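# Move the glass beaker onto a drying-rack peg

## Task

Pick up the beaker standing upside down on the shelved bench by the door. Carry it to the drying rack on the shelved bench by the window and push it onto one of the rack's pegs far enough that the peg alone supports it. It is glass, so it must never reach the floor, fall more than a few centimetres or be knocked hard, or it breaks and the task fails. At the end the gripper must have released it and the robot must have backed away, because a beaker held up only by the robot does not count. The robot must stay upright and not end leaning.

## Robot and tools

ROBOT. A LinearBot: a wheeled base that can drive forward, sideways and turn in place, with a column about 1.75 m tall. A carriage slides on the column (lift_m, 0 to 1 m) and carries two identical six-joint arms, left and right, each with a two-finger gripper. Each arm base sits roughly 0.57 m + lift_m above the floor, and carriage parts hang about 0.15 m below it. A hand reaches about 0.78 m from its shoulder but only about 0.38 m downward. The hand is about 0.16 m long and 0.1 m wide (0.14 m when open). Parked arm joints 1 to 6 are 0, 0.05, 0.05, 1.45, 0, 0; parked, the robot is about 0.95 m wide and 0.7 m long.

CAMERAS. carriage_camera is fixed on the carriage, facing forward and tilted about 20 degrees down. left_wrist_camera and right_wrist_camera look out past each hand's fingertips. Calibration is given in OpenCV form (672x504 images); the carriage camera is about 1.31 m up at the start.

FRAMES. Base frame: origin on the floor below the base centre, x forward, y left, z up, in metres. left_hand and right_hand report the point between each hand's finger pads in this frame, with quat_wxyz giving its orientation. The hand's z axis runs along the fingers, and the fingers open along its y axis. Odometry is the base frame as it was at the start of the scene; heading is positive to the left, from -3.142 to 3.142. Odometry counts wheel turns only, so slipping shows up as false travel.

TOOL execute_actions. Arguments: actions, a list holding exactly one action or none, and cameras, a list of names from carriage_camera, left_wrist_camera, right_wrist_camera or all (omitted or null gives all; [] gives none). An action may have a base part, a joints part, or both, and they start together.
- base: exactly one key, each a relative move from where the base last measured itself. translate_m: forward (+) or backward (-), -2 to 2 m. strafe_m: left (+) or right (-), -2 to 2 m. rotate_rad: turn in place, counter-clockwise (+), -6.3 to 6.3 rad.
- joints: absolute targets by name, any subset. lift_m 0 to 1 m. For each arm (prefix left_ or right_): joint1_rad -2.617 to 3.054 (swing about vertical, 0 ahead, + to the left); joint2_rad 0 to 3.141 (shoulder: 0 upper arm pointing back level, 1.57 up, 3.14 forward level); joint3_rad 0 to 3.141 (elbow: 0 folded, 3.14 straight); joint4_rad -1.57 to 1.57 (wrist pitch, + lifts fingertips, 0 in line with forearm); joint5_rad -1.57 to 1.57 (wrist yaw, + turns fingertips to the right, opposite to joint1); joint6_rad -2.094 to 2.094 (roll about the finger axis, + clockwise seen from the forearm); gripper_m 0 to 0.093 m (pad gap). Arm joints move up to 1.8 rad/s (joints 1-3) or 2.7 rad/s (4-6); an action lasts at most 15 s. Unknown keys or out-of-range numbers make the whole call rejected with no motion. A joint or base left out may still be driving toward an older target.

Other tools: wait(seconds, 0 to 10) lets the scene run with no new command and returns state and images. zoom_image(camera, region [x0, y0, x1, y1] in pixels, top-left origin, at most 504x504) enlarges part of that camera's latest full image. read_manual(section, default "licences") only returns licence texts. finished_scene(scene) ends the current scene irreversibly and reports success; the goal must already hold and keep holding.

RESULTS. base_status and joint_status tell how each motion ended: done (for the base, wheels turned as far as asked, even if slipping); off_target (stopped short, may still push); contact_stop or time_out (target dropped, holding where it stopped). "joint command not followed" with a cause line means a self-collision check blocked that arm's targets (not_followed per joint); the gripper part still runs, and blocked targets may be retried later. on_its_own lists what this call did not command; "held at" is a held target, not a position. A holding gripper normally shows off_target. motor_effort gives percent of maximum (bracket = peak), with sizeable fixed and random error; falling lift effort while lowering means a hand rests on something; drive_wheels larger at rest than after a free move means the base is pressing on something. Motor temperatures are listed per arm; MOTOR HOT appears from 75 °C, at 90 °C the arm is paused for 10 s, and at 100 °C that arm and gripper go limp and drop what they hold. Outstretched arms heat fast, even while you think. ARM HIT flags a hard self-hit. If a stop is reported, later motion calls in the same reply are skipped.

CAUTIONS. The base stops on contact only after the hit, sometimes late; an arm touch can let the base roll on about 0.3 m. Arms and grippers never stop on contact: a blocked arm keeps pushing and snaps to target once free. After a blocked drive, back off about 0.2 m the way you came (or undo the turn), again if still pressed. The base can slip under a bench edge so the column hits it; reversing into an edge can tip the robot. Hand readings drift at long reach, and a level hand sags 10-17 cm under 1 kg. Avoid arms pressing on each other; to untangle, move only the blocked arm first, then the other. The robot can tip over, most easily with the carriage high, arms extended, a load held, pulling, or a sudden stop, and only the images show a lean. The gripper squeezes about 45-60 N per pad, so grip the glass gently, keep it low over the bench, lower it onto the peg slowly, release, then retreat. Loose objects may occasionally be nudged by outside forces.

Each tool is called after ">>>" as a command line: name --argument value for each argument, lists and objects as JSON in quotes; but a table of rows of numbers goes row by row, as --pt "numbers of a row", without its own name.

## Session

>>> execute_actions --actions '[]' --cameras '["carriage_camera"]'

Scene clock: 0.00 s.
Motor temperatures (°C, as the motors report them): left_arm=[30 31 32 31 30 31] | right_arm=[28 32 34 30 28 31]
base_odometry: x=+0.000 y=+0.000 heading=+0.000 (m, m, rad; odometry frame)
base_status: not commanded
joint_positions: lift_m=+0.302 left_joint1_rad=-0.005 left_joint2_rad=+0.037 left_joint3_rad=+0.059 left_joint4_rad=+1.449 left_joint5_rad=-0.013 left_joint6_rad=-0.019 left_gripper_m=+0.094 right_joint1_rad=-0.019 right_joint2_rad=+0.059 right_joint3_rad=+0.049 right_joint4_rad=+1.472 right_joint5_rad=-0.016 right_joint6_rad=+0.026 right_gripper_m=+0.094
joint_status: not commanded
motor_effort: lift_m=+18 drive_wheels=+0 (%)
left_hand: x=+0.2956 y=+0.3268 z=+1.3249 quat_wxyz=(+0.999, -0.007, +0.050, -0.012) (m; base frame)
right_hand: x=+0.3000 y=-0.3225 z=+1.3227 quat_wxyz=(+0.998, -0.007, +0.054, +0.004) (m; base frame)
pictures: carriage_camera
camera_calibration (this result's frames):
carriage_camera: T_world_to_cam=[[0.036553, -0.998902, -0.0292862, 0.0287271], [-0.3372, 0.0152585, -0.941309, 1.29748], [0.940723, 0.044283, -0.336272, 0.273128], [0, 0, 0, 1]] pos_world=[0.179523, -0.00319698, 1.31402]
Images, in order (width x height): carriage_camera 672x504.

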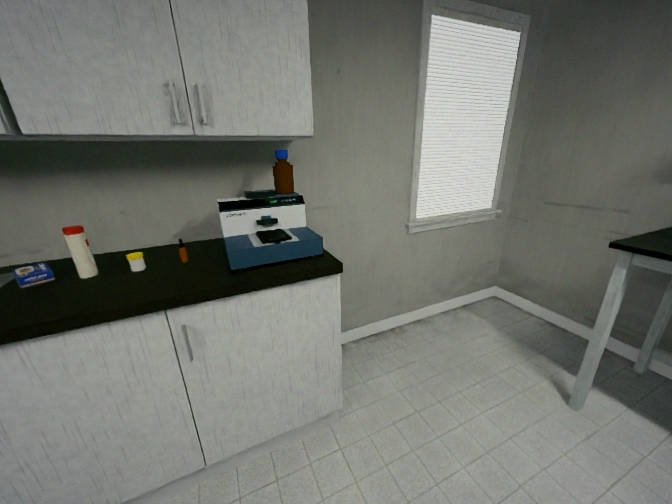

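>>> execute_actions --actions '[{"base":{"rotate_rad":2.0},"joints":{"lift_m":0.5}}]' --cameras '["carriage_camera"]'

Scene clock: 3.87 s.
Motor temperatures (°C, as the motors report them): left_arm=[30 31 32 31 30 31] | right_arm=[28 32 35 30 28 31]
base_odometry: x=+0.000 y=+0.000 heading=+2.000 (m, m, rad; odometry frame)
base_status: done
joint_positions: lift_m=+0.500 left_joint1_rad=-0.005 left_joint2_rad=+0.037 left_joint3_rad=+0.059 left_joint4_rad=+1.449 left_joint5_rad=-0.013 left_joint6_rad=-0.019 left_gripper_m=+0.094 right_joint1_rad=-0.019 right_joint2_rad=+0.059 right_joint3_rad=+0.049 right_joint4_rad=+1.472 right_joint5_rad=-0.016 right_joint6_rad=+0.026 right_gripper_m=+0.094
joint_status: all done
motor_effort: lift_m=+20(24) drive_wheels=+3(8) (%)
left_hand: x=+0.2956 y=+0.3268 z=+1.5225 quat_wxyz=(+0.999, -0.007, +0.050, -0.012) (m; base frame)
right_hand: x=+0.3002 y=-0.3225 z=+1.5202 quat_wxyz=(+0.998, -0.007, +0.055, +0.004) (m; base frame)
pictures: carriage_camera
camera_calibration (this result's frames):
carriage_camera: T_world_to_cam=[[0.036553, -0.998902, -0.0292862, 0.0345138], [-0.3372, 0.0152585, -0.941309, 1.48348], [0.940723, 0.044283, -0.336272, 0.339573], [0, 0, 0, 1]] pos_world=[0.179523, -0.00319698, 1.51161]
Images, in order (width x height): carriage_camera 672x504.

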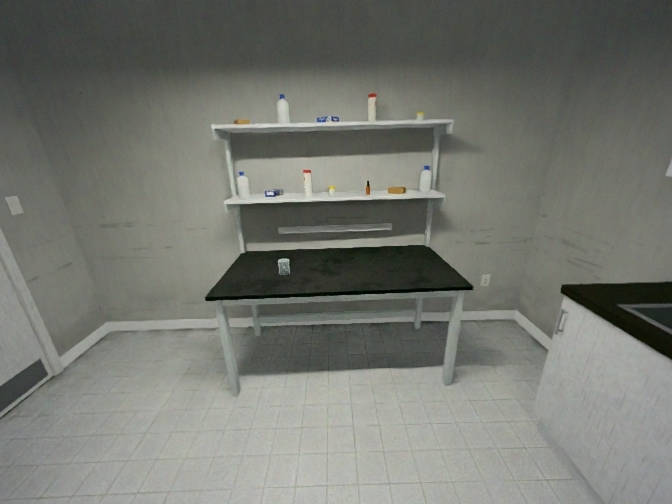

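>>> execute_actions --actions '[{"base":{"rotate_rad":0.066},"joints":{"left_joint1_rad":0,"left_joint2_rad":2.4,"left_joint3_rad":2.0,"left_joint4_rad":-1.17,"left_joint5_rad":0,"left_joint6_rad":0,"left_gripper_m":0.093}}]' --cameras '[]'

>>> execute_actions --actions '[{"base":{"translate_m":1.17},"joints":{"lift_m":0.4}}]' --cameras '["carriage_camera","left_wrist_camera"]'

Scene clock: 8.73 s.
Motor temperatures (°C, as the motors report them): left_arm=[30 31 33 31 30 31] | right_arm=[28 32 36 30 28 31]
base_odometry: x=+0.000 y=+0.000 heading=+2.066 (m, m, rad; odometry frame)
base_status: done
joint_positions: lift_m=+0.500 left_joint1_rad=-0.005 left_joint2_rad=+2.396 left_joint3_rad=+1.987 left_joint4_rad=-1.156 left_joint5_rad=-0.003 left_joint6_rad=-0.004 left_gripper_m=+0.093 right_joint1_rad=-0.019 right_joint2_rad=+0.059 right_joint3_rad=+0.049 right_joint4_rad=+1.472 right_joint5_rad=-0.016 right_joint6_rad=+0.026 right_gripper_m=+0.094
joint_status: all done
motor_effort: lift_m=+19(20) drive_wheels=+3(6) (%)
left_hand: x=+0.7355 y=+0.3226 z=+1.0937 quat_wxyz=(+0.003, +0.001, +1.000, +0.001) (m; base frame)
right_hand: x=+0.3002 y=-0.3225 z=+1.5202 quat_wxyz=(+0.998, -0.007, +0.055, +0.004) (m; base frame)
pictures: none
No camera images: the call's "cameras" was empty. Leave "cameras" out to get every camera's image.

Scene clock: 13.37 s.
Motor temperatures (°C, as the motors report them): left_arm=[30 34 33 31 30 31] | right_arm=[28 33 36 30 28 31]
base_odometry: x=-0.556 y=+1.029 heading=+2.066 (m, m, rad; odometry frame)
base_status: done
joint_positions: lift_m=+0.400 left_joint1_rad=-0.005 left_joint2_rad=+2.392 left_joint3_rad=+1.996 left_joint4_rad=-1.162 left_joint5_rad=-0.003 left_joint6_rad=-0.004 left_gripper_m=+0.093 right_joint1_rad=-0.019 right_joint2_rad=+0.059 right_joint3_rad=+0.049 right_joint4_rad=+1.472 right_joint5_rad=-0.016 right_joint6_rad=+0.026 right_gripper_m=+0.094
joint_status: all done
motor_effort: lift_m=+15(15) drive_wheels=-3(13) (%)
left_hand: x=+0.7367 y=+0.3226 z=+0.9982 quat_wxyz=(+0.006, +0.001, +1.000, +0.001) (m; base frame)
right_hand: x=+0.3000 y=-0.3225 z=+1.4209 quat_wxyz=(+0.998, -0.007, +0.054, +0.004) (m; base frame)
pictures: carriage_camera, left_wrist_camera
camera_calibration (this result's frames):
carriage_camera: T_world_to_cam=[[0.036553, -0.998902, -0.0292862, 0.031605], [-0.3372, 0.0152585, -0.941309, 1.38998], [0.940723, 0.044283, -0.336272, 0.306173], [0, 0, 0, 1]] pos_world=[0.179523, -0.00319698, 1.41229]
left_wrist_camera: T_world_to_cam=[[-0.0369304, -0.999241, -0.0124021, 0.366924], [-0.83116, 0.0238235, 0.555523, 0.0577697], [-0.554805, 0.0308237, -0.831409, 1.34884], [0, 0, 0, 1]] pos_world=[0.809908, 0.323693, 1.09389]
Images, in order (width x height): carriage_camera 672x504, left_wrist_camera 672x504.

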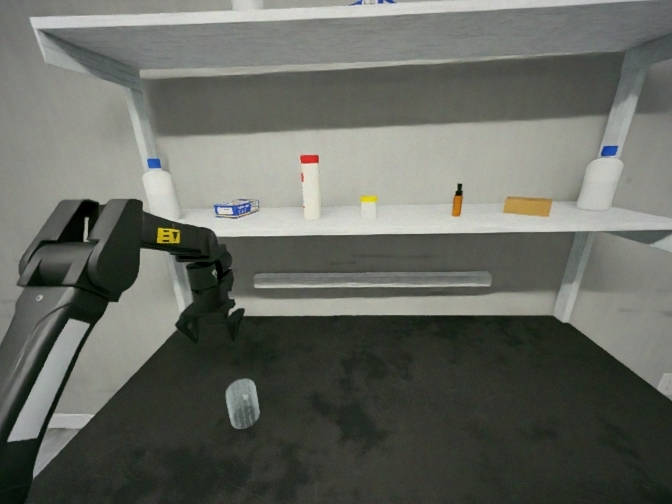

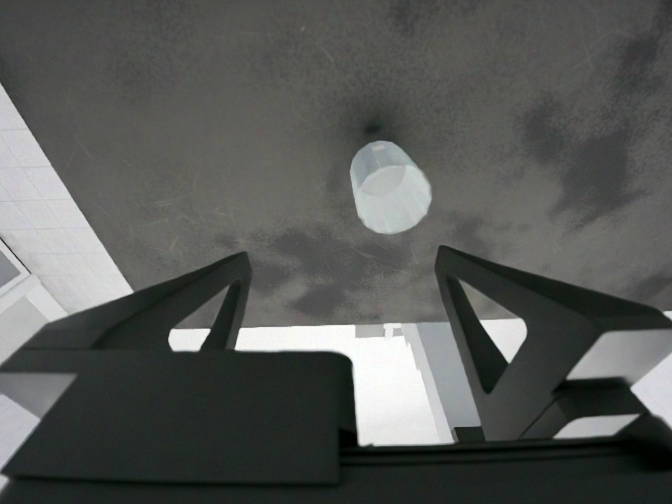

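>>> execute_actions --actions '[{"base":{"strafe_m":-0.047},"joints":{"lift_m":0.33}}]' --cameras '[]'

>>> execute_actions --actions '[{"base":{"translate_m":-0.026},"joints":{"lift_m":0.29}}]' --cameras '["carriage_camera","left_wrist_camera"]'

Scene clock: 15.50 s.
Motor temperatures (°C, as the motors report them): left_arm=[30 35 33 31 30 31] | right_arm=[28 33 36 30 28 31]
base_odometry: x=-0.515 y=+1.052 heading=+2.066 (m, m, rad; odometry frame)
base_status: done
joint_positions: lift_m=+0.330 left_joint1_rad=-0.002 left_joint2_rad=+2.394 left_joint3_rad=+1.996 left_joint4_rad=-1.164 left_joint5_rad=-0.002 left_joint6_rad=-0.004 left_gripper_m=+0.093 right_joint1_rad=-0.019 right_joint2_rad=+0.059 right_joint3_rad=+0.049 right_joint4_rad=+1.472 right_joint5_rad=-0.016 right_joint6_rad=+0.026 right_gripper_m=+0.094
joint_status: all done
motor_effort: lift_m=+16(15) drive_wheels=+2(9) (%)
left_hand: x=+0.7361 y=+0.3241 z=+0.9274 quat_wxyz=(+0.004, -0.001, +1.000, +0.001) (m; base frame)
right_hand: x=+0.3001 y=-0.3225 z=+1.3509 quat_wxyz=(+0.998, -0.007, +0.055, +0.004) (m; base frame)
pictures: none
No camera images: the call's "cameras" was empty. Leave "cameras" out to get every camera's image.

Scene clock: 16.43 s.
Motor temperatures (°C, as the motors report them): left_arm=[30 35 33 31 30 31] | right_arm=[28 33 36 30 28 31]
base_odometry: x=-0.503 y=+1.029 heading=+2.066 (m, m, rad; odometry frame)
base_status: done
joint_positions: lift_m=+0.290 left_joint1_rad=-0.002 left_joint2_rad=+2.395 left_joint3_rad=+1.996 left_joint4_rad=-1.165 left_joint5_rad=-0.002 left_joint6_rad=-0.004 left_gripper_m=+0.093 right_joint1_rad=-0.019 right_joint2_rad=+0.059 right_joint3_rad=+0.049 right_joint4_rad=+1.472 right_joint5_rad=-0.016 right_joint6_rad=+0.026 right_gripper_m=+0.094
joint_status: all done
motor_effort: lift_m=+16(16) drive_wheels=+0(6) (%)
left_hand: x=+0.7356 y=+0.3241 z=+0.8869 quat_wxyz=(+0.003, -0.001, +1.000, +0.001) (m; base frame)
right_hand: x=+0.3002 y=-0.3225 z=+1.3108 quat_wxyz=(+0.998, -0.007, +0.055, +0.004) (m; base frame)
pictures: carriage_camera, left_wrist_camera
camera_calibration (this result's frames):
carriage_camera: T_world_to_cam=[[0.036553, -0.998902, -0.0292862, 0.0283808], [-0.3372, 0.0152585, -0.941309, 1.28635], [0.940723, 0.044283, -0.336272, 0.269152], [0, 0, 0, 1]] pos_world=[0.179523, -0.00319698, 1.30219]
left_wrist_camera: T_world_to_cam=[[-0.0335724, -0.999366, -0.0118405, 0.364111], [-0.828044, 0.0211791, 0.560263, 0.113061], [-0.559657, 0.0286138, -0.82823, 1.25716], [0, 0, 0, 1]] pos_world=[0.809422, 0.325514, 0.982185]
Images, in order (width x height): carriage_camera 672x504, left_wrist_camera 672x504.

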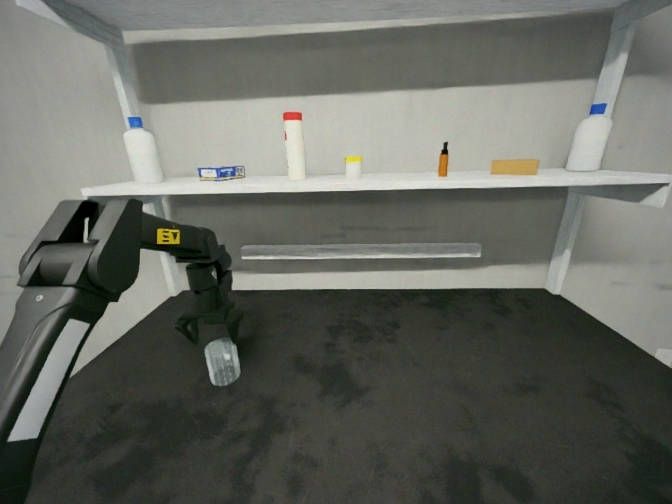

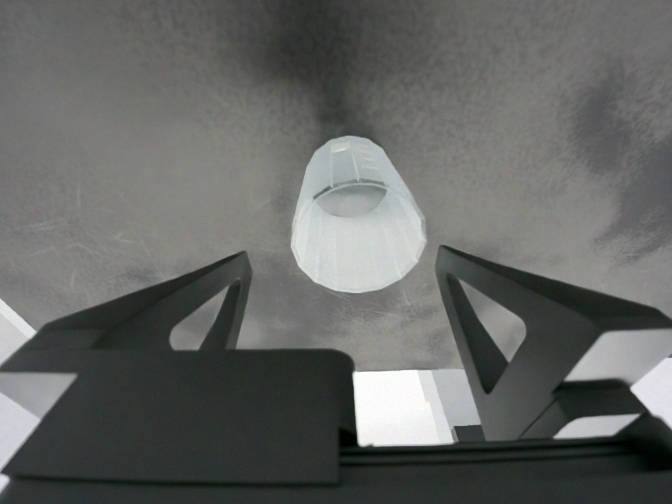

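>>> execute_actions --actions '[{"base":{"strafe_m":-0.009}}]' --cameras '[]'

>>> execute_actions --actions '[{"joints":{"lift_m":0.222}}]' --cameras '["carriage_camera","left_wrist_camera"]'

Scene clock: 17.93 s.
Motor temperatures (°C, as the motors report them): left_arm=[30 36 33 31 30 31] | right_arm=[28 33 36 30 28 31]
base_odometry: x=-0.495 y=+1.033 heading=+2.066 (m, m, rad; odometry frame)
base_status: done
joint_positions: lift_m=+0.290 left_joint1_rad=-0.003 left_joint2_rad=+2.395 left_joint3_rad=+1.996 left_joint4_rad=-1.165 left_joint5_rad=-0.002 left_joint6_rad=-0.004 left_gripper_m=+0.093 right_joint1_rad=-0.019 right_joint2_rad=+0.059 right_joint3_rad=+0.049 right_joint4_rad=+1.472 right_joint5_rad=-0.016 right_joint6_rad=+0.026 right_gripper_m=+0.094
joint_status: not commanded
motor_effort: lift_m=+16(15) drive_wheels=+1(7) (%)
left_hand: x=+0.7356 y=+0.3238 z=+0.8869 quat_wxyz=(+0.003, -0.001, +1.000, +0.001) (m; base frame)
right_hand: x=+0.3002 y=-0.3225 z=+1.3108 quat_wxyz=(+0.998, -0.007, +0.055, +0.004) (m; base frame)
pictures: none
No camera images: the call's "cameras" was empty. Leave "cameras" out to get every camera's image.

Scene clock: 18.73 s.
Motor temperatures (°C, as the motors report them): left_arm=[30 36 34 31 30 31] | right_arm=[28 33 37 30 28 31]
base_odometry: x=-0.495 y=+1.033 heading=+2.066 (m, m, rad; odometry frame)
base_status: not commanded
joint_positions: lift_m=+0.222 left_joint1_rad=-0.003 left_joint2_rad=+2.393 left_joint3_rad=+1.996 left_joint4_rad=-1.166 left_joint5_rad=-0.002 left_joint6_rad=-0.004 left_gripper_m=+0.093 right_joint1_rad=-0.019 right_joint2_rad=+0.059 right_joint3_rad=+0.049 right_joint4_rad=+1.472 right_joint5_rad=-0.016 right_joint6_rad=+0.026 right_gripper_m=+0.094
joint_status: all done
motor_effort: lift_m=+15(15) drive_wheels=+1(0) (%)
left_hand: x=+0.7355 y=+0.3238 z=+0.8197 quat_wxyz=(+0.003, -0.001, +1.000, +0.001) (m; base frame)
right_hand: x=+0.3002 y=-0.3225 z=+1.2429 quat_wxyz=(+0.998, -0.007, +0.055, +0.004) (m; base frame)
pictures: carriage_camera, left_wrist_camera
camera_calibration (this result's frames):
carriage_camera: T_world_to_cam=[[0.036553, -0.998902, -0.0292862, 0.0263918], [-0.3372, 0.0152585, -0.941309, 1.22242], [0.940723, 0.044283, -0.336272, 0.246314], [0, 0, 0, 1]] pos_world=[0.179523, -0.00319698, 1.23428]
left_wrist_camera: T_world_to_cam=[[-0.0343304, -0.99934, -0.0118525, 0.363516], [-0.828241, 0.0218114, 0.559947, 0.150841], [-0.559319, 0.0290399, -0.828444, 1.2012], [0, 0, 0, 1]] pos_world=[0.809266, 0.325103, 0.914973]
Images, in order (width x height): carriage_camera 672x504, left_wrist_camera 672x504.

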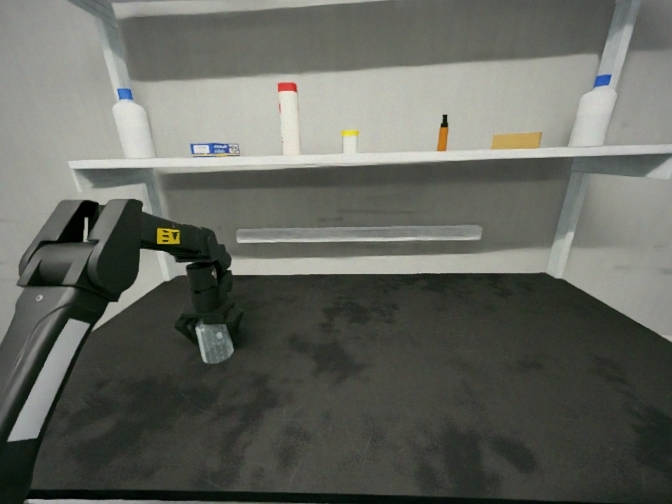

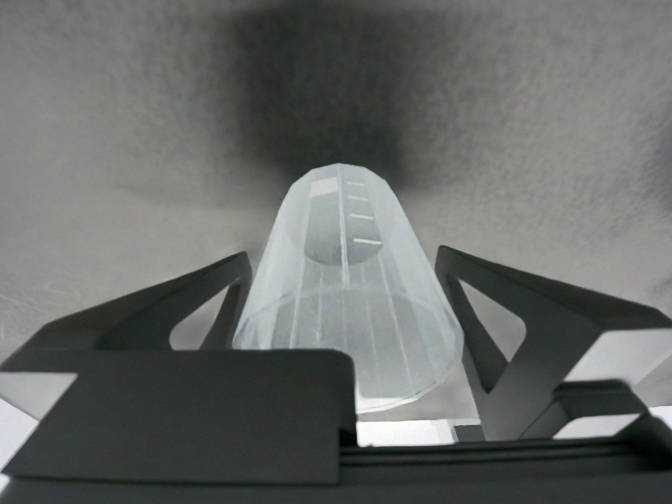

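>>> execute_actions --actions '[{"joints":{"left_gripper_m":0.055}}]' --cameras '[]'

>>> execute_actions --actions '[{"joints":{"lift_m":0.3}}]' --cameras '["left_wrist_camera"]'

>>> execute_actions --actions '[{"base":{"translate_m":-1.1},"joints":{"lift_m":0.6,"left_joint2_rad":1.7,"left_joint3_rad":1.4,"left_joint4_rad":-1.0}}]' --cameras '[]'

>>> execute_actions --actions '[{"base":{"rotate_rad":3.14},"joints":{"left_joint2_rad":1.3,"left_joint3_rad":1.0,"left_joint4_rad":-0.5}}]' --cameras '["carriage_camera","left_wrist_camera"]'

Scene clock: 20.37 s.
Motor temperatures (°C, as the motors report them): left_arm=[30 37 34 31 30 31] | right_arm=[28 33 37 30 28 31]
base_odometry: x=-0.495 y=+1.033 heading=+2.066 (m, m, rad; odometry frame)
base_status: not commanded
joint_positions: lift_m=+0.222 left_joint1_rad=-0.003 left_joint2_rad=+2.393 left_joint3_rad=+1.996 left_joint4_rad=-1.166 left_joint5_rad=-0.002 left_joint6_rad=-0.004 left_gripper_m=+0.070 right_joint1_rad=-0.019 right_joint2_rad=+0.059 right_joint3_rad=+0.049 right_joint4_rad=+1.472 right_joint5_rad=-0.016 right_joint6_rad=+0.026 right_gripper_m=+0.094
joint_status: left_gripper_m off_target (ended at +0.070, target +0.055)
motor_effort: lift_m=+15(14) drive_wheels=+1(1) (%)
left_hand: x=+0.7355 y=+0.3238 z=+0.8197 quat_wxyz=(+0.003, -0.001, +1.000, +0.001) (m; base frame)
right_hand: x=+0.3002 y=-0.3225 z=+1.2429 quat_wxyz=(+0.998, -0.007, +0.055, +0.004) (m; base frame)
pictures: none
No camera images: the call's "cameras" was empty. Leave "cameras" out to get every camera's image.

Scene clock: 21.20 s.
Motor temperatures (°C, as the motors report them): left_arm=[30 37 34 31 30 31] | right_arm=[28 33 37 30 28 31]
base_odometry: x=-0.495 y=+1.033 heading=+2.066 (m, m, rad; odometry frame)
base_status: not commanded
joint_positions: lift_m=+0.300 left_joint1_rad=-0.003 left_joint2_rad=+2.399 left_joint3_rad=+1.996 left_joint4_rad=-1.166 left_joint5_rad=-0.002 left_joint6_rad=-0.004 left_gripper_m=+0.070 right_joint1_rad=-0.019 right_joint2_rad=+0.059 right_joint3_rad=+0.049 right_joint4_rad=+1.472 right_joint5_rad=-0.016 right_joint6_rad=+0.026 right_gripper_m=+0.094
joint_status: all done
motor_effort: lift_m=+20(23) drive_wheels=+1(0) (%)
left_hand: x=+0.7350 y=+0.3238 z=+0.8947 quat_wxyz=(+0.001, -0.001, +1.000, +0.001) (m; base frame)
right_hand: x=+0.3002 y=-0.3225 z=+1.3203 quat_wxyz=(+0.998, -0.007, +0.055, +0.004) (m; base frame)
pictures: left_wrist_camera
camera_calibration (this result's frames):
left_wrist_camera: T_world_to_cam=[[-0.0343932, -0.99934, -0.0116838, 0.364282], [-0.825239, 0.0218031, 0.564363, 0.102217], [-0.563735, 0.0290522, -0.825444, 1.26357], [0, 0, 0, 1]] pos_world=[0.809203, 0.325104, 0.989578]
Images, in order (width x height): left_wrist_camera 672x504.

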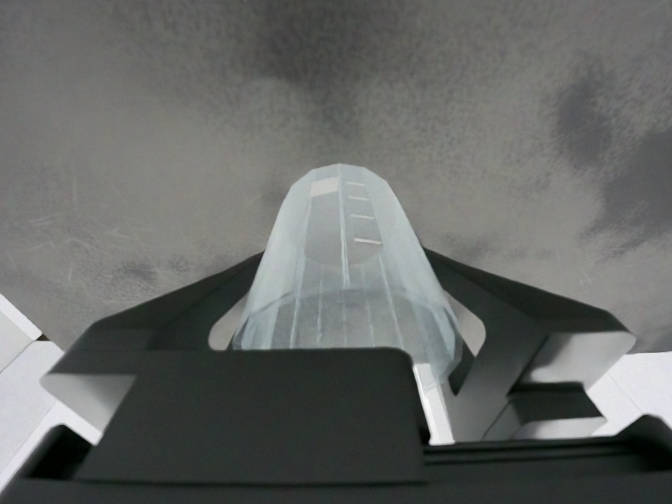

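Scene clock: 25.80 s.
Motor temperatures (°C, as the motors report them): left_arm=[30 38 34 32 30 31] | right_arm=[28 33 37 30 28 31]
base_odometry: x=+0.028 y=+0.065 heading=+2.066 (m, m, rad; odometry frame)
base_status: done
joint_positions: lift_m=+0.600 left_joint1_rad=-0.003 left_joint2_rad=+1.709 left_joint3_rad=+1.416 left_joint4_rad=-0.997 left_joint5_rad=-0.002 left_joint6_rad=-0.004 left_gripper_m=+0.070 right_joint1_rad=-0.019 right_joint2_rad=+0.059 right_joint3_rad=+0.049 right_joint4_rad=+1.471 right_joint5_rad=-0.016 right_joint6_rad=+0.026 right_gripper_m=+0.094
joint_status: all done
motor_effort: lift_m=+20(24) drive_wheels=+0(8) (%)
left_hand: x=+0.6476 y=+0.3240 z=+1.3149 quat_wxyz=(+0.140, -0.001, +0.990, +0.001) (m; base frame)
right_hand: x=+0.3003 y=-0.3225 z=+1.6202 quat_wxyz=(+0.998, -0.007, +0.055, +0.004) (m; base frame)
pictures: none
No camera images: the call's "cameras" was empty. Leave "cameras" out to get every camera's image.

Scene clock: 30.07 s.
Motor temperatures (°C, as the motors report them): left_arm=[30 38 34 33 30 31] | right_arm=[28 33 37 30 28 31]
base_odometry: x=+0.028 y=+0.066 heading=-1.077 (m, m, rad; odometry frame)
base_status: done
joint_positions: lift_m=+0.600 left_joint1_rad=+0.000 left_joint2_rad=+1.315 left_joint3_rad=+1.017 left_joint4_rad=-0.509 left_joint5_rad=-0.003 left_joint6_rad=-0.004 left_gripper_m=+0.070 right_joint1_rad=-0.019 right_joint2_rad=+0.059 right_joint3_rad=+0.049 right_joint4_rad=+1.470 right_joint5_rad=-0.015 right_joint6_rad=+0.026 right_gripper_m=+0.094
joint_status: all done
motor_effort: lift_m=+20(20) drive_wheels=+3(9) (%)
left_hand: x=+0.6463 y=+0.3253 z=+1.3661 quat_wxyz=(+0.373, -0.003, +0.928, +0.001) (m; base frame)
right_hand: x=+0.3005 y=-0.3226 z=+1.6202 quat_wxyz=(+0.998, -0.006, +0.056, +0.004) (m; base frame)
pictures: carriage_camera, left_wrist_camera
camera_calibration (this result's frames):
carriage_camera: T_world_to_cam=[[0.036553, -0.998902, -0.0292862, 0.0374425], [-0.3372, 0.0152585, -0.941309, 1.57761], [0.940723, 0.044283, -0.336272, 0.373201], [0, 0, 0, 1]] pos_world=[0.179523, -0.00319698, 1.61161]
left_wrist_camera: T_world_to_cam=[[-0.0140018, -0.999427, -0.0308305, 0.381269], [-0.98667, 0.0188095, -0.161643, 0.860063], [0.16213, 0.0281562, -0.986368, 1.35373], [0, 0, 0, 1]] pos_world=[0.634456, 0.326757, 1.48605]
Images, in order (width x height): carriage_camera 672x504, left_wrist_camera 672x504.

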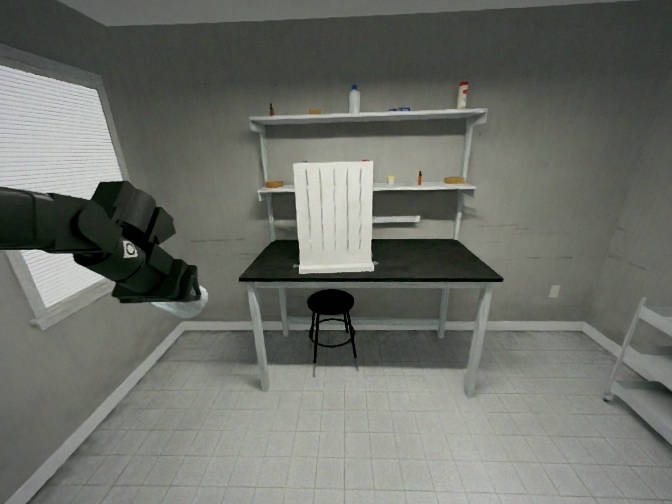

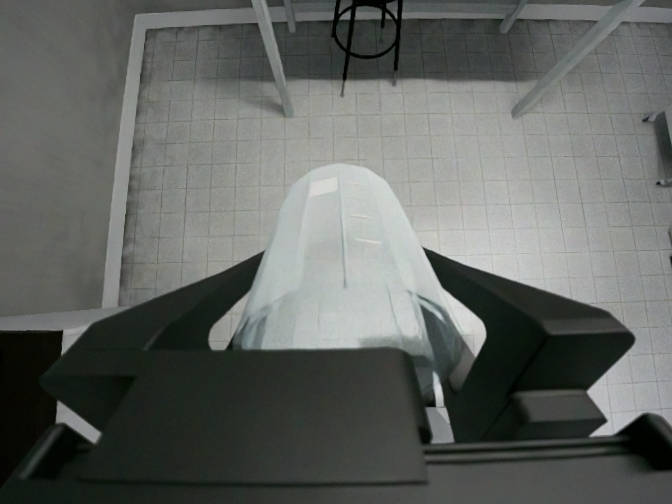

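>>> execute_actions --actions '[{"base":{"translate_m":0.85},"joints":{"lift_m":0.8}}]' --cameras '["carriage_camera","left_wrist_camera"]'

>>> zoom_image --camera "carriage_camera" --region '[200,200,480,450]'

Scene clock: 35.67 s.
Motor temperatures (°C, as the motors report them): left_arm=[30 38 35 34 30 31] | right_arm=[28 33 38 30 28 31]
base_odometry: x=+0.432 y=-0.683 heading=-1.077 (m, m, rad; odometry frame)
base_status: done
joint_positions: lift_m=+0.800 left_joint1_rad=+0.000 left_joint2_rad=+1.311 left_joint3_rad=+1.005 left_joint4_rad=-0.510 left_joint5_rad=-0.003 left_joint6_rad=-0.004 left_gripper_m=+0.070 right_joint1_rad=-0.019 right_joint2_rad=+0.059 right_joint3_rad=+0.049 right_joint4_rad=+1.471 right_joint5_rad=-0.016 right_joint6_rad=+0.026 right_gripper_m=+0.094
joint_status: all done
motor_effort: lift_m=+19(23) drive_wheels=-2(14) (%)
left_hand: x=+0.6437 y=+0.3252 z=+1.5626 quat_wxyz=(+0.369, -0.002, +0.929, +0.000) (m; base frame)
right_hand: x=+0.3003 y=-0.3225 z=+1.8202 quat_wxyz=(+0.998, -0.007, +0.055, +0.004) (m; base frame)
pictures: carriage_camera, left_wrist_camera
camera_calibration (this result's frames):
carriage_camera: T_world_to_cam=[[0.036553, -0.998902, -0.0292862, 0.0432996], [-0.3372, 0.0152585, -0.941309, 1.76587], [0.940723, 0.044283, -0.336272, 0.440453], [0, 0, 0, 1]] pos_world=[0.179523, -0.00319698, 1.81161]
left_wrist_camera: T_world_to_cam=[[-0.0145098, -0.999431, -0.0304377, 0.386937], [-0.987928, 0.019025, -0.153739, 0.877623], [0.154231, 0.0278396, -0.987643, 1.55509], [0, 0, 0, 1]] pos_world=[0.6328, 0.326727, 1.68258]
Images, in order (width x height): carriage_camera 672x504, left_wrist_camera 672x504.

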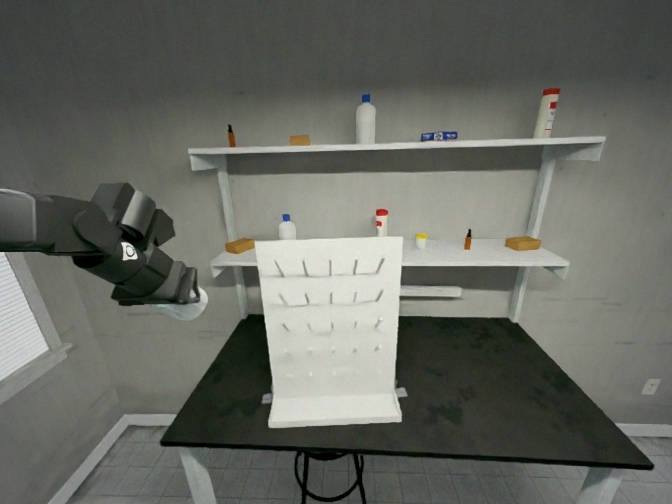

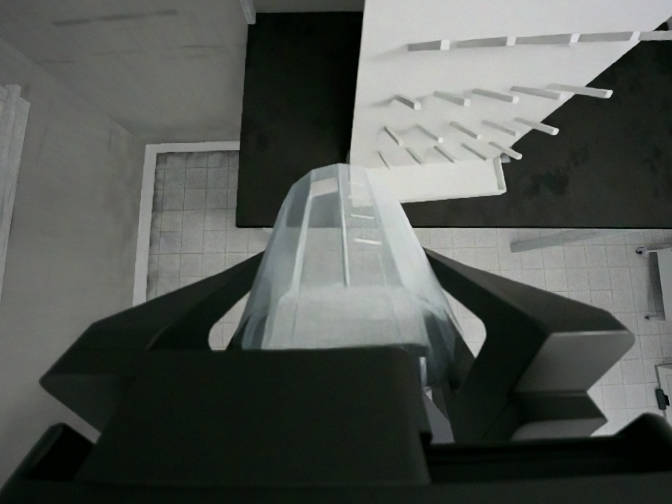

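Region (200, 200, 480, 450) of carriage_camera's 672x504 image, scaled by 1.800, with more detail than that image has; it fills the top 450 rows of this view, and the rest is white.

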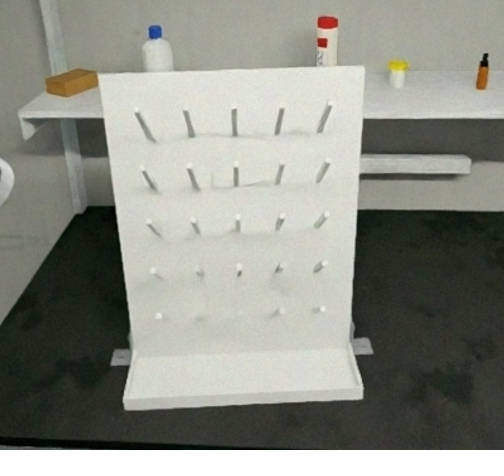

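>>> execute_actions --actions '[{"base":{"rotate_rad":0.06}}]' --cameras '[]'

>>> execute_actions --actions '[{"base":{"strafe_m":-0.17},"joints":{"lift_m":0.81}}]' --cameras '[]'

>>> execute_actions --actions '[{"base":{"translate_m":0.17}}]' --cameras '["carriage_camera","left_wrist_camera"]'

Scene clock: 37.93 s.
Motor temperatures (°C, as the motors report them): left_arm=[30 37 35 34 30 31] | right_arm=[28 33 38 30 28 31]
base_odometry: x=+0.432 y=-0.683 heading=-1.017 (m, m, rad; odometry frame)
base_status: done
joint_positions: lift_m=+0.800 left_joint1_rad=+0.000 left_joint2_rad=+1.311 left_joint3_rad=+1.005 left_joint4_rad=-0.510 left_joint5_rad=-0.002 left_joint6_rad=-0.004 left_gripper_m=+0.070 right_joint1_rad=-0.019 right_joint2_rad=+0.059 right_joint3_rad=+0.049 right_joint4_rad=+1.471 right_joint5_rad=-0.016 right_joint6_rad=+0.026 right_gripper_m=+0.094
joint_status: not commanded
motor_effort: lift_m=+20(19) drive_wheels=-2(5) (%)
left_hand: x=+0.6437 y=+0.3251 z=+1.5626 quat_wxyz=(+0.369, -0.002, +0.929, +0.000) (m; base frame)
right_hand: x=+0.3003 y=-0.3225 z=+1.8202 quat_wxyz=(+0.998, -0.007, +0.055, +0.004) (m; base frame)
pictures: none
No camera images: the call's "cameras" was empty. Leave "cameras" out to get every camera's image.

Scene clock: 39.87 s.
Motor temperatures (°C, as the motors report them): left_arm=[30 37 35 34 30 31] | right_arm=[28 33 38 30 28 31]
base_odometry: x=+0.287 y=-0.772 heading=-1.017 (m, m, rad; odometry frame)
base_status: done
joint_positions: lift_m=+0.810 left_joint1_rad=+0.000 left_joint2_rad=+1.310 left_joint3_rad=+1.005 left_joint4_rad=-0.506 left_joint5_rad=-0.001 left_joint6_rad=-0.004 left_gripper_m=+0.070 right_joint1_rad=-0.019 right_joint2_rad=+0.059 right_joint3_rad=+0.049 right_joint4_rad=+1.470 right_joint5_rad=-0.016 right_joint6_rad=+0.026 right_gripper_m=+0.094
joint_status: all done
motor_effort: lift_m=+19(24) drive_wheels=+0(10) (%)
left_hand: x=+0.6444 y=+0.3250 z=+1.5737 quat_wxyz=(+0.371, -0.002, +0.928, +0.000) (m; base frame)
right_hand: x=+0.3006 y=-0.3225 z=+1.8302 quat_wxyz=(+0.998, -0.007, +0.056, +0.004) (m; base frame)
pictures: none
No camera images: the call's "cameras" was empty. Leave "cameras" out to get every camera's image.

Scene clock: 41.80 s.
Motor temperatures (°C, as the motors report them): left_arm=[30 37 35 35 30 31] | right_arm=[28 33 38 30 28 31]
base_odometry: x=+0.376 y=-0.917 heading=-1.017 (m, m, rad; odometry frame)
base_status: done
joint_positions: lift_m=+0.810 left_joint1_rad=+0.000 left_joint2_rad=+1.310 left_joint3_rad=+1.005 left_joint4_rad=-0.506 left_joint5_rad=-0.001 left_joint6_rad=-0.004 left_gripper_m=+0.070 right_joint1_rad=-0.019 right_joint2_rad=+0.059 right_joint3_rad=+0.049 right_joint4_rad=+1.470 right_joint5_rad=-0.016 right_joint6_rad=+0.026 right_gripper_m=+0.094
joint_status: not commanded
motor_effort: lift_m=+20(19) drive_wheels=-1(6) (%)
left_hand: x=+0.6444 y=+0.3250 z=+1.5737 quat_wxyz=(+0.371, -0.002, +0.928, +0.000) (m; base frame)
right_hand: x=+0.3006 y=-0.3225 z=+1.8302 quat_wxyz=(+0.998, -0.007, +0.056, +0.004) (m; base frame)
pictures: carriage_camera, left_wrist_camera
camera_calibration (this result's frames):
carriage_camera: T_world_to_cam=[[0.036553, -0.998902, -0.0292862, 0.0435941], [-0.3372, 0.0152585, -0.941309, 1.77533], [0.940723, 0.044283, -0.336272, 0.443835], [0, 0, 0, 1]] pos_world=[0.179523, -0.00319698, 1.82166]
left_wrist_camera: T_world_to_cam=[[-0.0151359, -0.999445, -0.029688, 0.386319], [-0.987078, 0.0196725, -0.159029, 0.887584], [0.159525, 0.0268973, -0.986827, 1.56164], [0, 0, 0, 1]] pos_world=[0.632841, 0.326639, 1.69369]
Images, in order (width x height): carriage_camera 672x504, left_wrist_camera 672x504.

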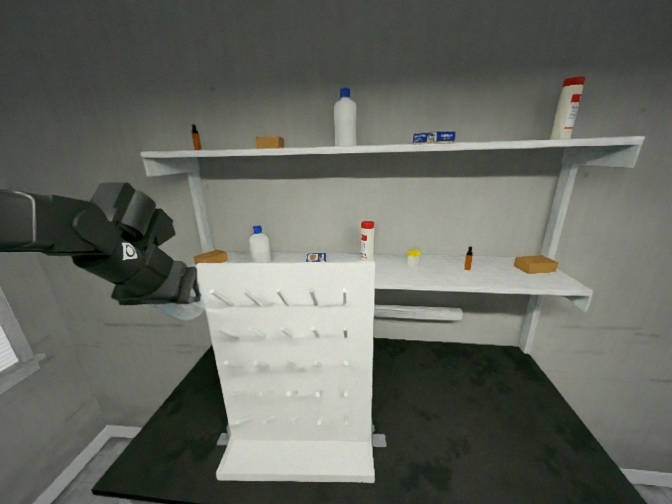

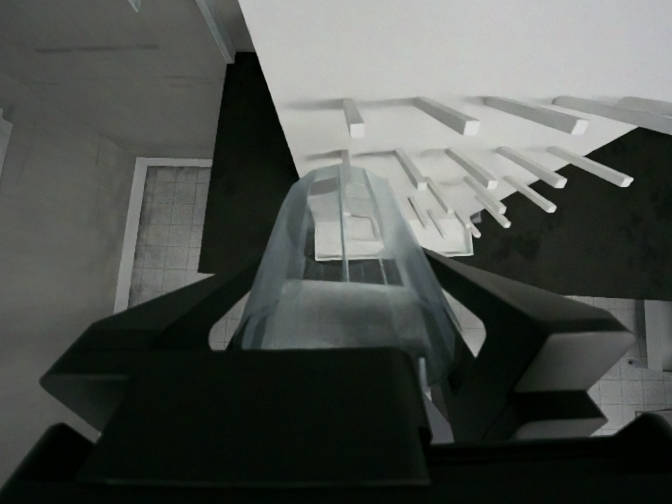

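>>> execute_actions --actions '[{"base":{"strafe_m":-0.012},"joints":{"lift_m":0.822}}]' --cameras '[]'

>>> execute_actions --actions '[{"base":{"translate_m":0.03}}]' --cameras '["left_wrist_camera"]'

Scene clock: 43.50 s.
Motor temperatures (°C, as the motors report them): left_arm=[30 37 36 35 30 31] | right_arm=[28 33 38 29 28 31]
base_odometry: x=+0.366 y=-0.923 heading=-1.017 (m, m, rad; odometry frame)
base_status: done
joint_positions: lift_m=+0.822 left_joint1_rad=+0.000 left_joint2_rad=+1.309 left_joint3_rad=+1.005 left_joint4_rad=-0.506 left_joint5_rad=-0.001 left_joint6_rad=-0.004 left_gripper_m=+0.070 right_joint1_rad=-0.019 right_joint2_rad=+0.059 right_joint3_rad=+0.049 right_joint4_rad=+1.470 right_joint5_rad=-0.017 right_joint6_rad=+0.026 right_gripper_m=+0.094
joint_status: all done
motor_effort: lift_m=+19(23) drive_wheels=+2(7) (%)
left_hand: x=+0.6442 y=+0.3250 z=+1.5857 quat_wxyz=(+0.371, -0.002, +0.929, +0.000) (m; base frame)
right_hand: x=+0.3006 y=-0.3224 z=+1.8422 quat_wxyz=(+0.998, -0.007, +0.056, +0.004) (m; base frame)
pictures: none
No camera images: the call's "cameras" was empty. Leave "cameras" out to get every camera's image.

Scene clock: 44.47 s.
Motor temperatures (°C, as the motors report them): left_arm=[30 37 36 35 30 31] | right_arm=[28 33 38 29 28 31]
base_odometry: x=+0.382 y=-0.949 heading=-1.017 (m, m, rad; odometry frame)
base_status: done
joint_positions: lift_m=+0.822 left_joint1_rad=+0.000 left_joint2_rad=+1.309 left_joint3_rad=+1.005 left_joint4_rad=-0.506 left_joint5_rad=-0.001 left_joint6_rad=-0.004 left_gripper_m=+0.070 right_joint1_rad=-0.019 right_joint2_rad=+0.059 right_joint3_rad=+0.049 right_joint4_rad=+1.470 right_joint5_rad=-0.017 right_joint6_rad=+0.026 right_gripper_m=+0.094
joint_status: not commanded
motor_effort: lift_m=+19(20) drive_wheels=+3(10) (%)
left_hand: x=+0.6442 y=+0.3250 z=+1.5857 quat_wxyz=(+0.371, -0.002, +0.929, +0.000) (m; base frame)
right_hand: x=+0.3006 y=-0.3224 z=+1.8422 quat_wxyz=(+0.998, -0.007, +0.056, +0.004) (m; base frame)
pictures: left_wrist_camera
camera_calibration (this result's frames):
left_wrist_camera: T_world_to_cam=[[-0.0154101, -0.999449, -0.029406, 0.386337], [-0.987133, 0.0198883, -0.158658, 0.888708], [0.159156, 0.0265827, -0.986896, 1.57392], [0, 0, 0, 1]] pos_world=[0.632728, 0.32661, 1.70566]
Images, in order (width x height): left_wrist_camera 672x504.

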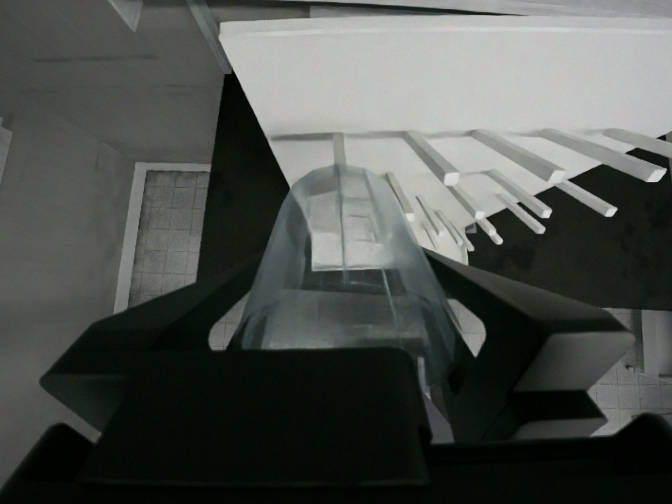

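>>> execute_actions --actions '[{"base":{"translate_m":0.025},"joints":{"lift_m":0.795}}]' --cameras '["left_wrist_camera"]'

>>> execute_actions --actions '[{"base":{"translate_m":0.022},"joints":{"lift_m":0.771}}]' --cameras '["left_wrist_camera"]'

>>> execute_actions --actions '[{"base":{"translate_m":0.018},"joints":{"lift_m":0.748}}]' --cameras '["left_wrist_camera"]'

Scene clock: 47.30 s.
Motor temperatures (°C, as the motors report them): left_arm=[30 37 36 35 30 31] | right_arm=[28 33 38 29 28 31]
base_odometry: x=+0.395 y=-0.970 heading=-1.017 (m, m, rad; odometry frame)
base_status: done
joint_positions: lift_m=+0.795 left_joint1_rad=+0.000 left_joint2_rad=+1.308 left_joint3_rad=+1.003 left_joint4_rad=-0.511 left_joint5_rad=-0.001 left_joint6_rad=-0.004 left_gripper_m=+0.070 right_joint1_rad=-0.019 right_joint2_rad=+0.059 right_joint3_rad=+0.049 right_joint4_rad=+1.471 right_joint5_rad=-0.016 right_joint6_rad=+0.026 right_gripper_m=+0.094
joint_status: all done
motor_effort: lift_m=+16(15) drive_wheels=-2(9) (%)
left_hand: x=+0.6428 y=+0.3250 z=+1.5577 quat_wxyz=(+0.368, -0.002, +0.930, +0.000) (m; base frame)
right_hand: x=+0.3003 y=-0.3225 z=+1.8158 quat_wxyz=(+0.998, -0.007, +0.055, +0.004) (m; base frame)
pictures: left_wrist_camera
camera_calibration (this result's frames):
left_wrist_camera: T_world_to_cam=[[-0.0156005, -0.999449, -0.0293037, 0.385456], [-0.988141, 0.019888, -0.152253, 0.873584], [0.152752, 0.026581, -0.987907, 1.55225], [0, 0, 0, 1]] pos_world=[0.632129, 0.32661, 1.67778]
Images, in order (width x height): left_wrist_camera 672x504.

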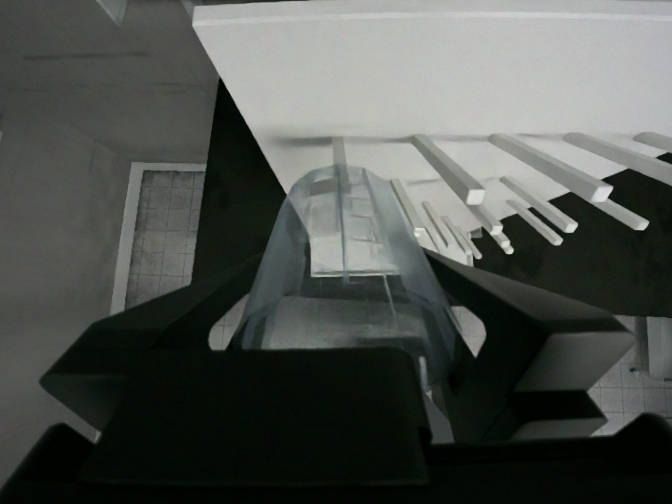

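Scene clock: 48.17 s.
Motor temperatures (°C, as the motors report them): left_arm=[30 37 36 35 30 31] | right_arm=[28 33 39 29 28 31]
base_odometry: x=+0.406 y=-0.989 heading=-1.018 (m, m, rad; odometry frame)
base_status: done
joint_positions: lift_m=+0.771 left_joint1_rad=+0.000 left_joint2_rad=+1.308 left_joint3_rad=+1.003 left_joint4_rad=-0.513 left_joint5_rad=-0.001 left_joint6_rad=-0.004 left_gripper_m=+0.070 right_joint1_rad=-0.019 right_joint2_rad=+0.059 right_joint3_rad=+0.049 right_joint4_rad=+1.472 right_joint5_rad=-0.016 right_joint6_rad=+0.026 right_gripper_m=+0.094
joint_status: all done
motor_effort: lift_m=+16(16) drive_wheels=-1(9) (%)
left_hand: x=+0.6425 y=+0.3250 z=+1.5335 quat_wxyz=(+0.367, -0.002, +0.930, +0.000) (m; base frame)
right_hand: x=+0.3002 y=-0.3225 z=+1.7919 quat_wxyz=(+0.998, -0.007, +0.055, +0.004) (m; base frame)
pictures: left_wrist_camera
camera_calibration (this result's frames):
left_wrist_camera: T_world_to_cam=[[-0.0156563, -0.999449, -0.0292734, 0.384729], [-0.98843, 0.0198879, -0.150368, 0.866848], [0.150868, 0.0265804, -0.988197, 1.52999], [0, 0, 0, 1]] pos_world=[0.632015, 0.32661, 1.65354]
Images, in order (width x height): left_wrist_camera 672x504.

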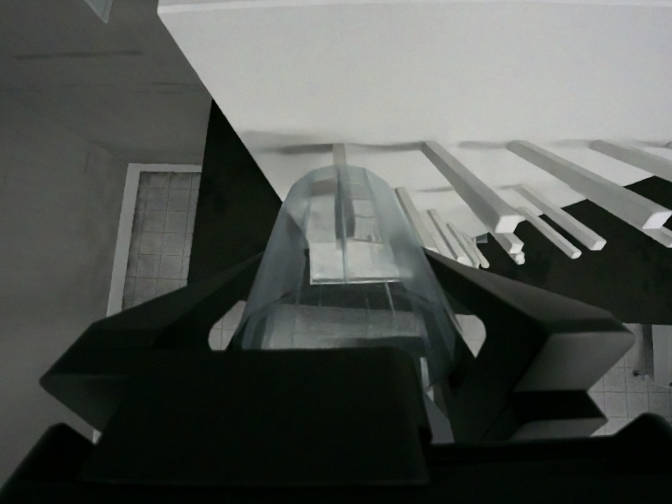

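Scene clock: 49.07 s.
Motor temperatures (°C, as the motors report them): left_arm=[30 37 36 35 30 31] | right_arm=[28 33 39 29 28 31]
base_odometry: x=+0.416 y=-1.004 heading=-1.018 (m, m, rad; odometry frame)
base_status: done
joint_positions: lift_m=+0.748 left_joint1_rad=+0.000 left_joint2_rad=+1.308 left_joint3_rad=+1.003 left_joint4_rad=-0.514 left_joint5_rad=-0.001 left_joint6_rad=-0.004 left_gripper_m=+0.070 right_joint1_rad=-0.019 right_joint2_rad=+0.059 right_joint3_rad=+0.049 right_joint4_rad=+1.472 right_joint5_rad=-0.016 right_joint6_rad=+0.026 right_gripper_m=+0.094
joint_status: all done
motor_effort: lift_m=+15(16) drive_wheels=-1(11) (%)
left_hand: x=+0.6423 y=+0.3250 z=+1.5104 quat_wxyz=(+0.367, -0.002, +0.930, +0.000) (m; base frame)
right_hand: x=+0.3000 y=-0.3225 z=+1.7689 quat_wxyz=(+0.998, -0.007, +0.054, +0.004) (m; base frame)
pictures: left_wrist_camera
camera_calibration (this result's frames):
left_wrist_camera: T_world_to_cam=[[-0.0156787, -0.999449, -0.0292612, 0.384046], [-0.988544, 0.0198879, -0.149614, 0.86217], [0.150114, 0.0265802, -0.988311, 1.50782], [0, 0, 0, 1]] pos_world=[0.63197, 0.32661, 1.63043]
Images, in order (width x height): left_wrist_camera 672x504.

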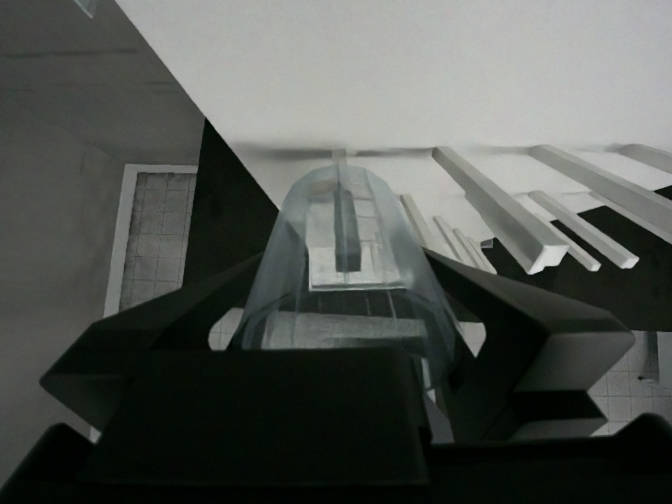

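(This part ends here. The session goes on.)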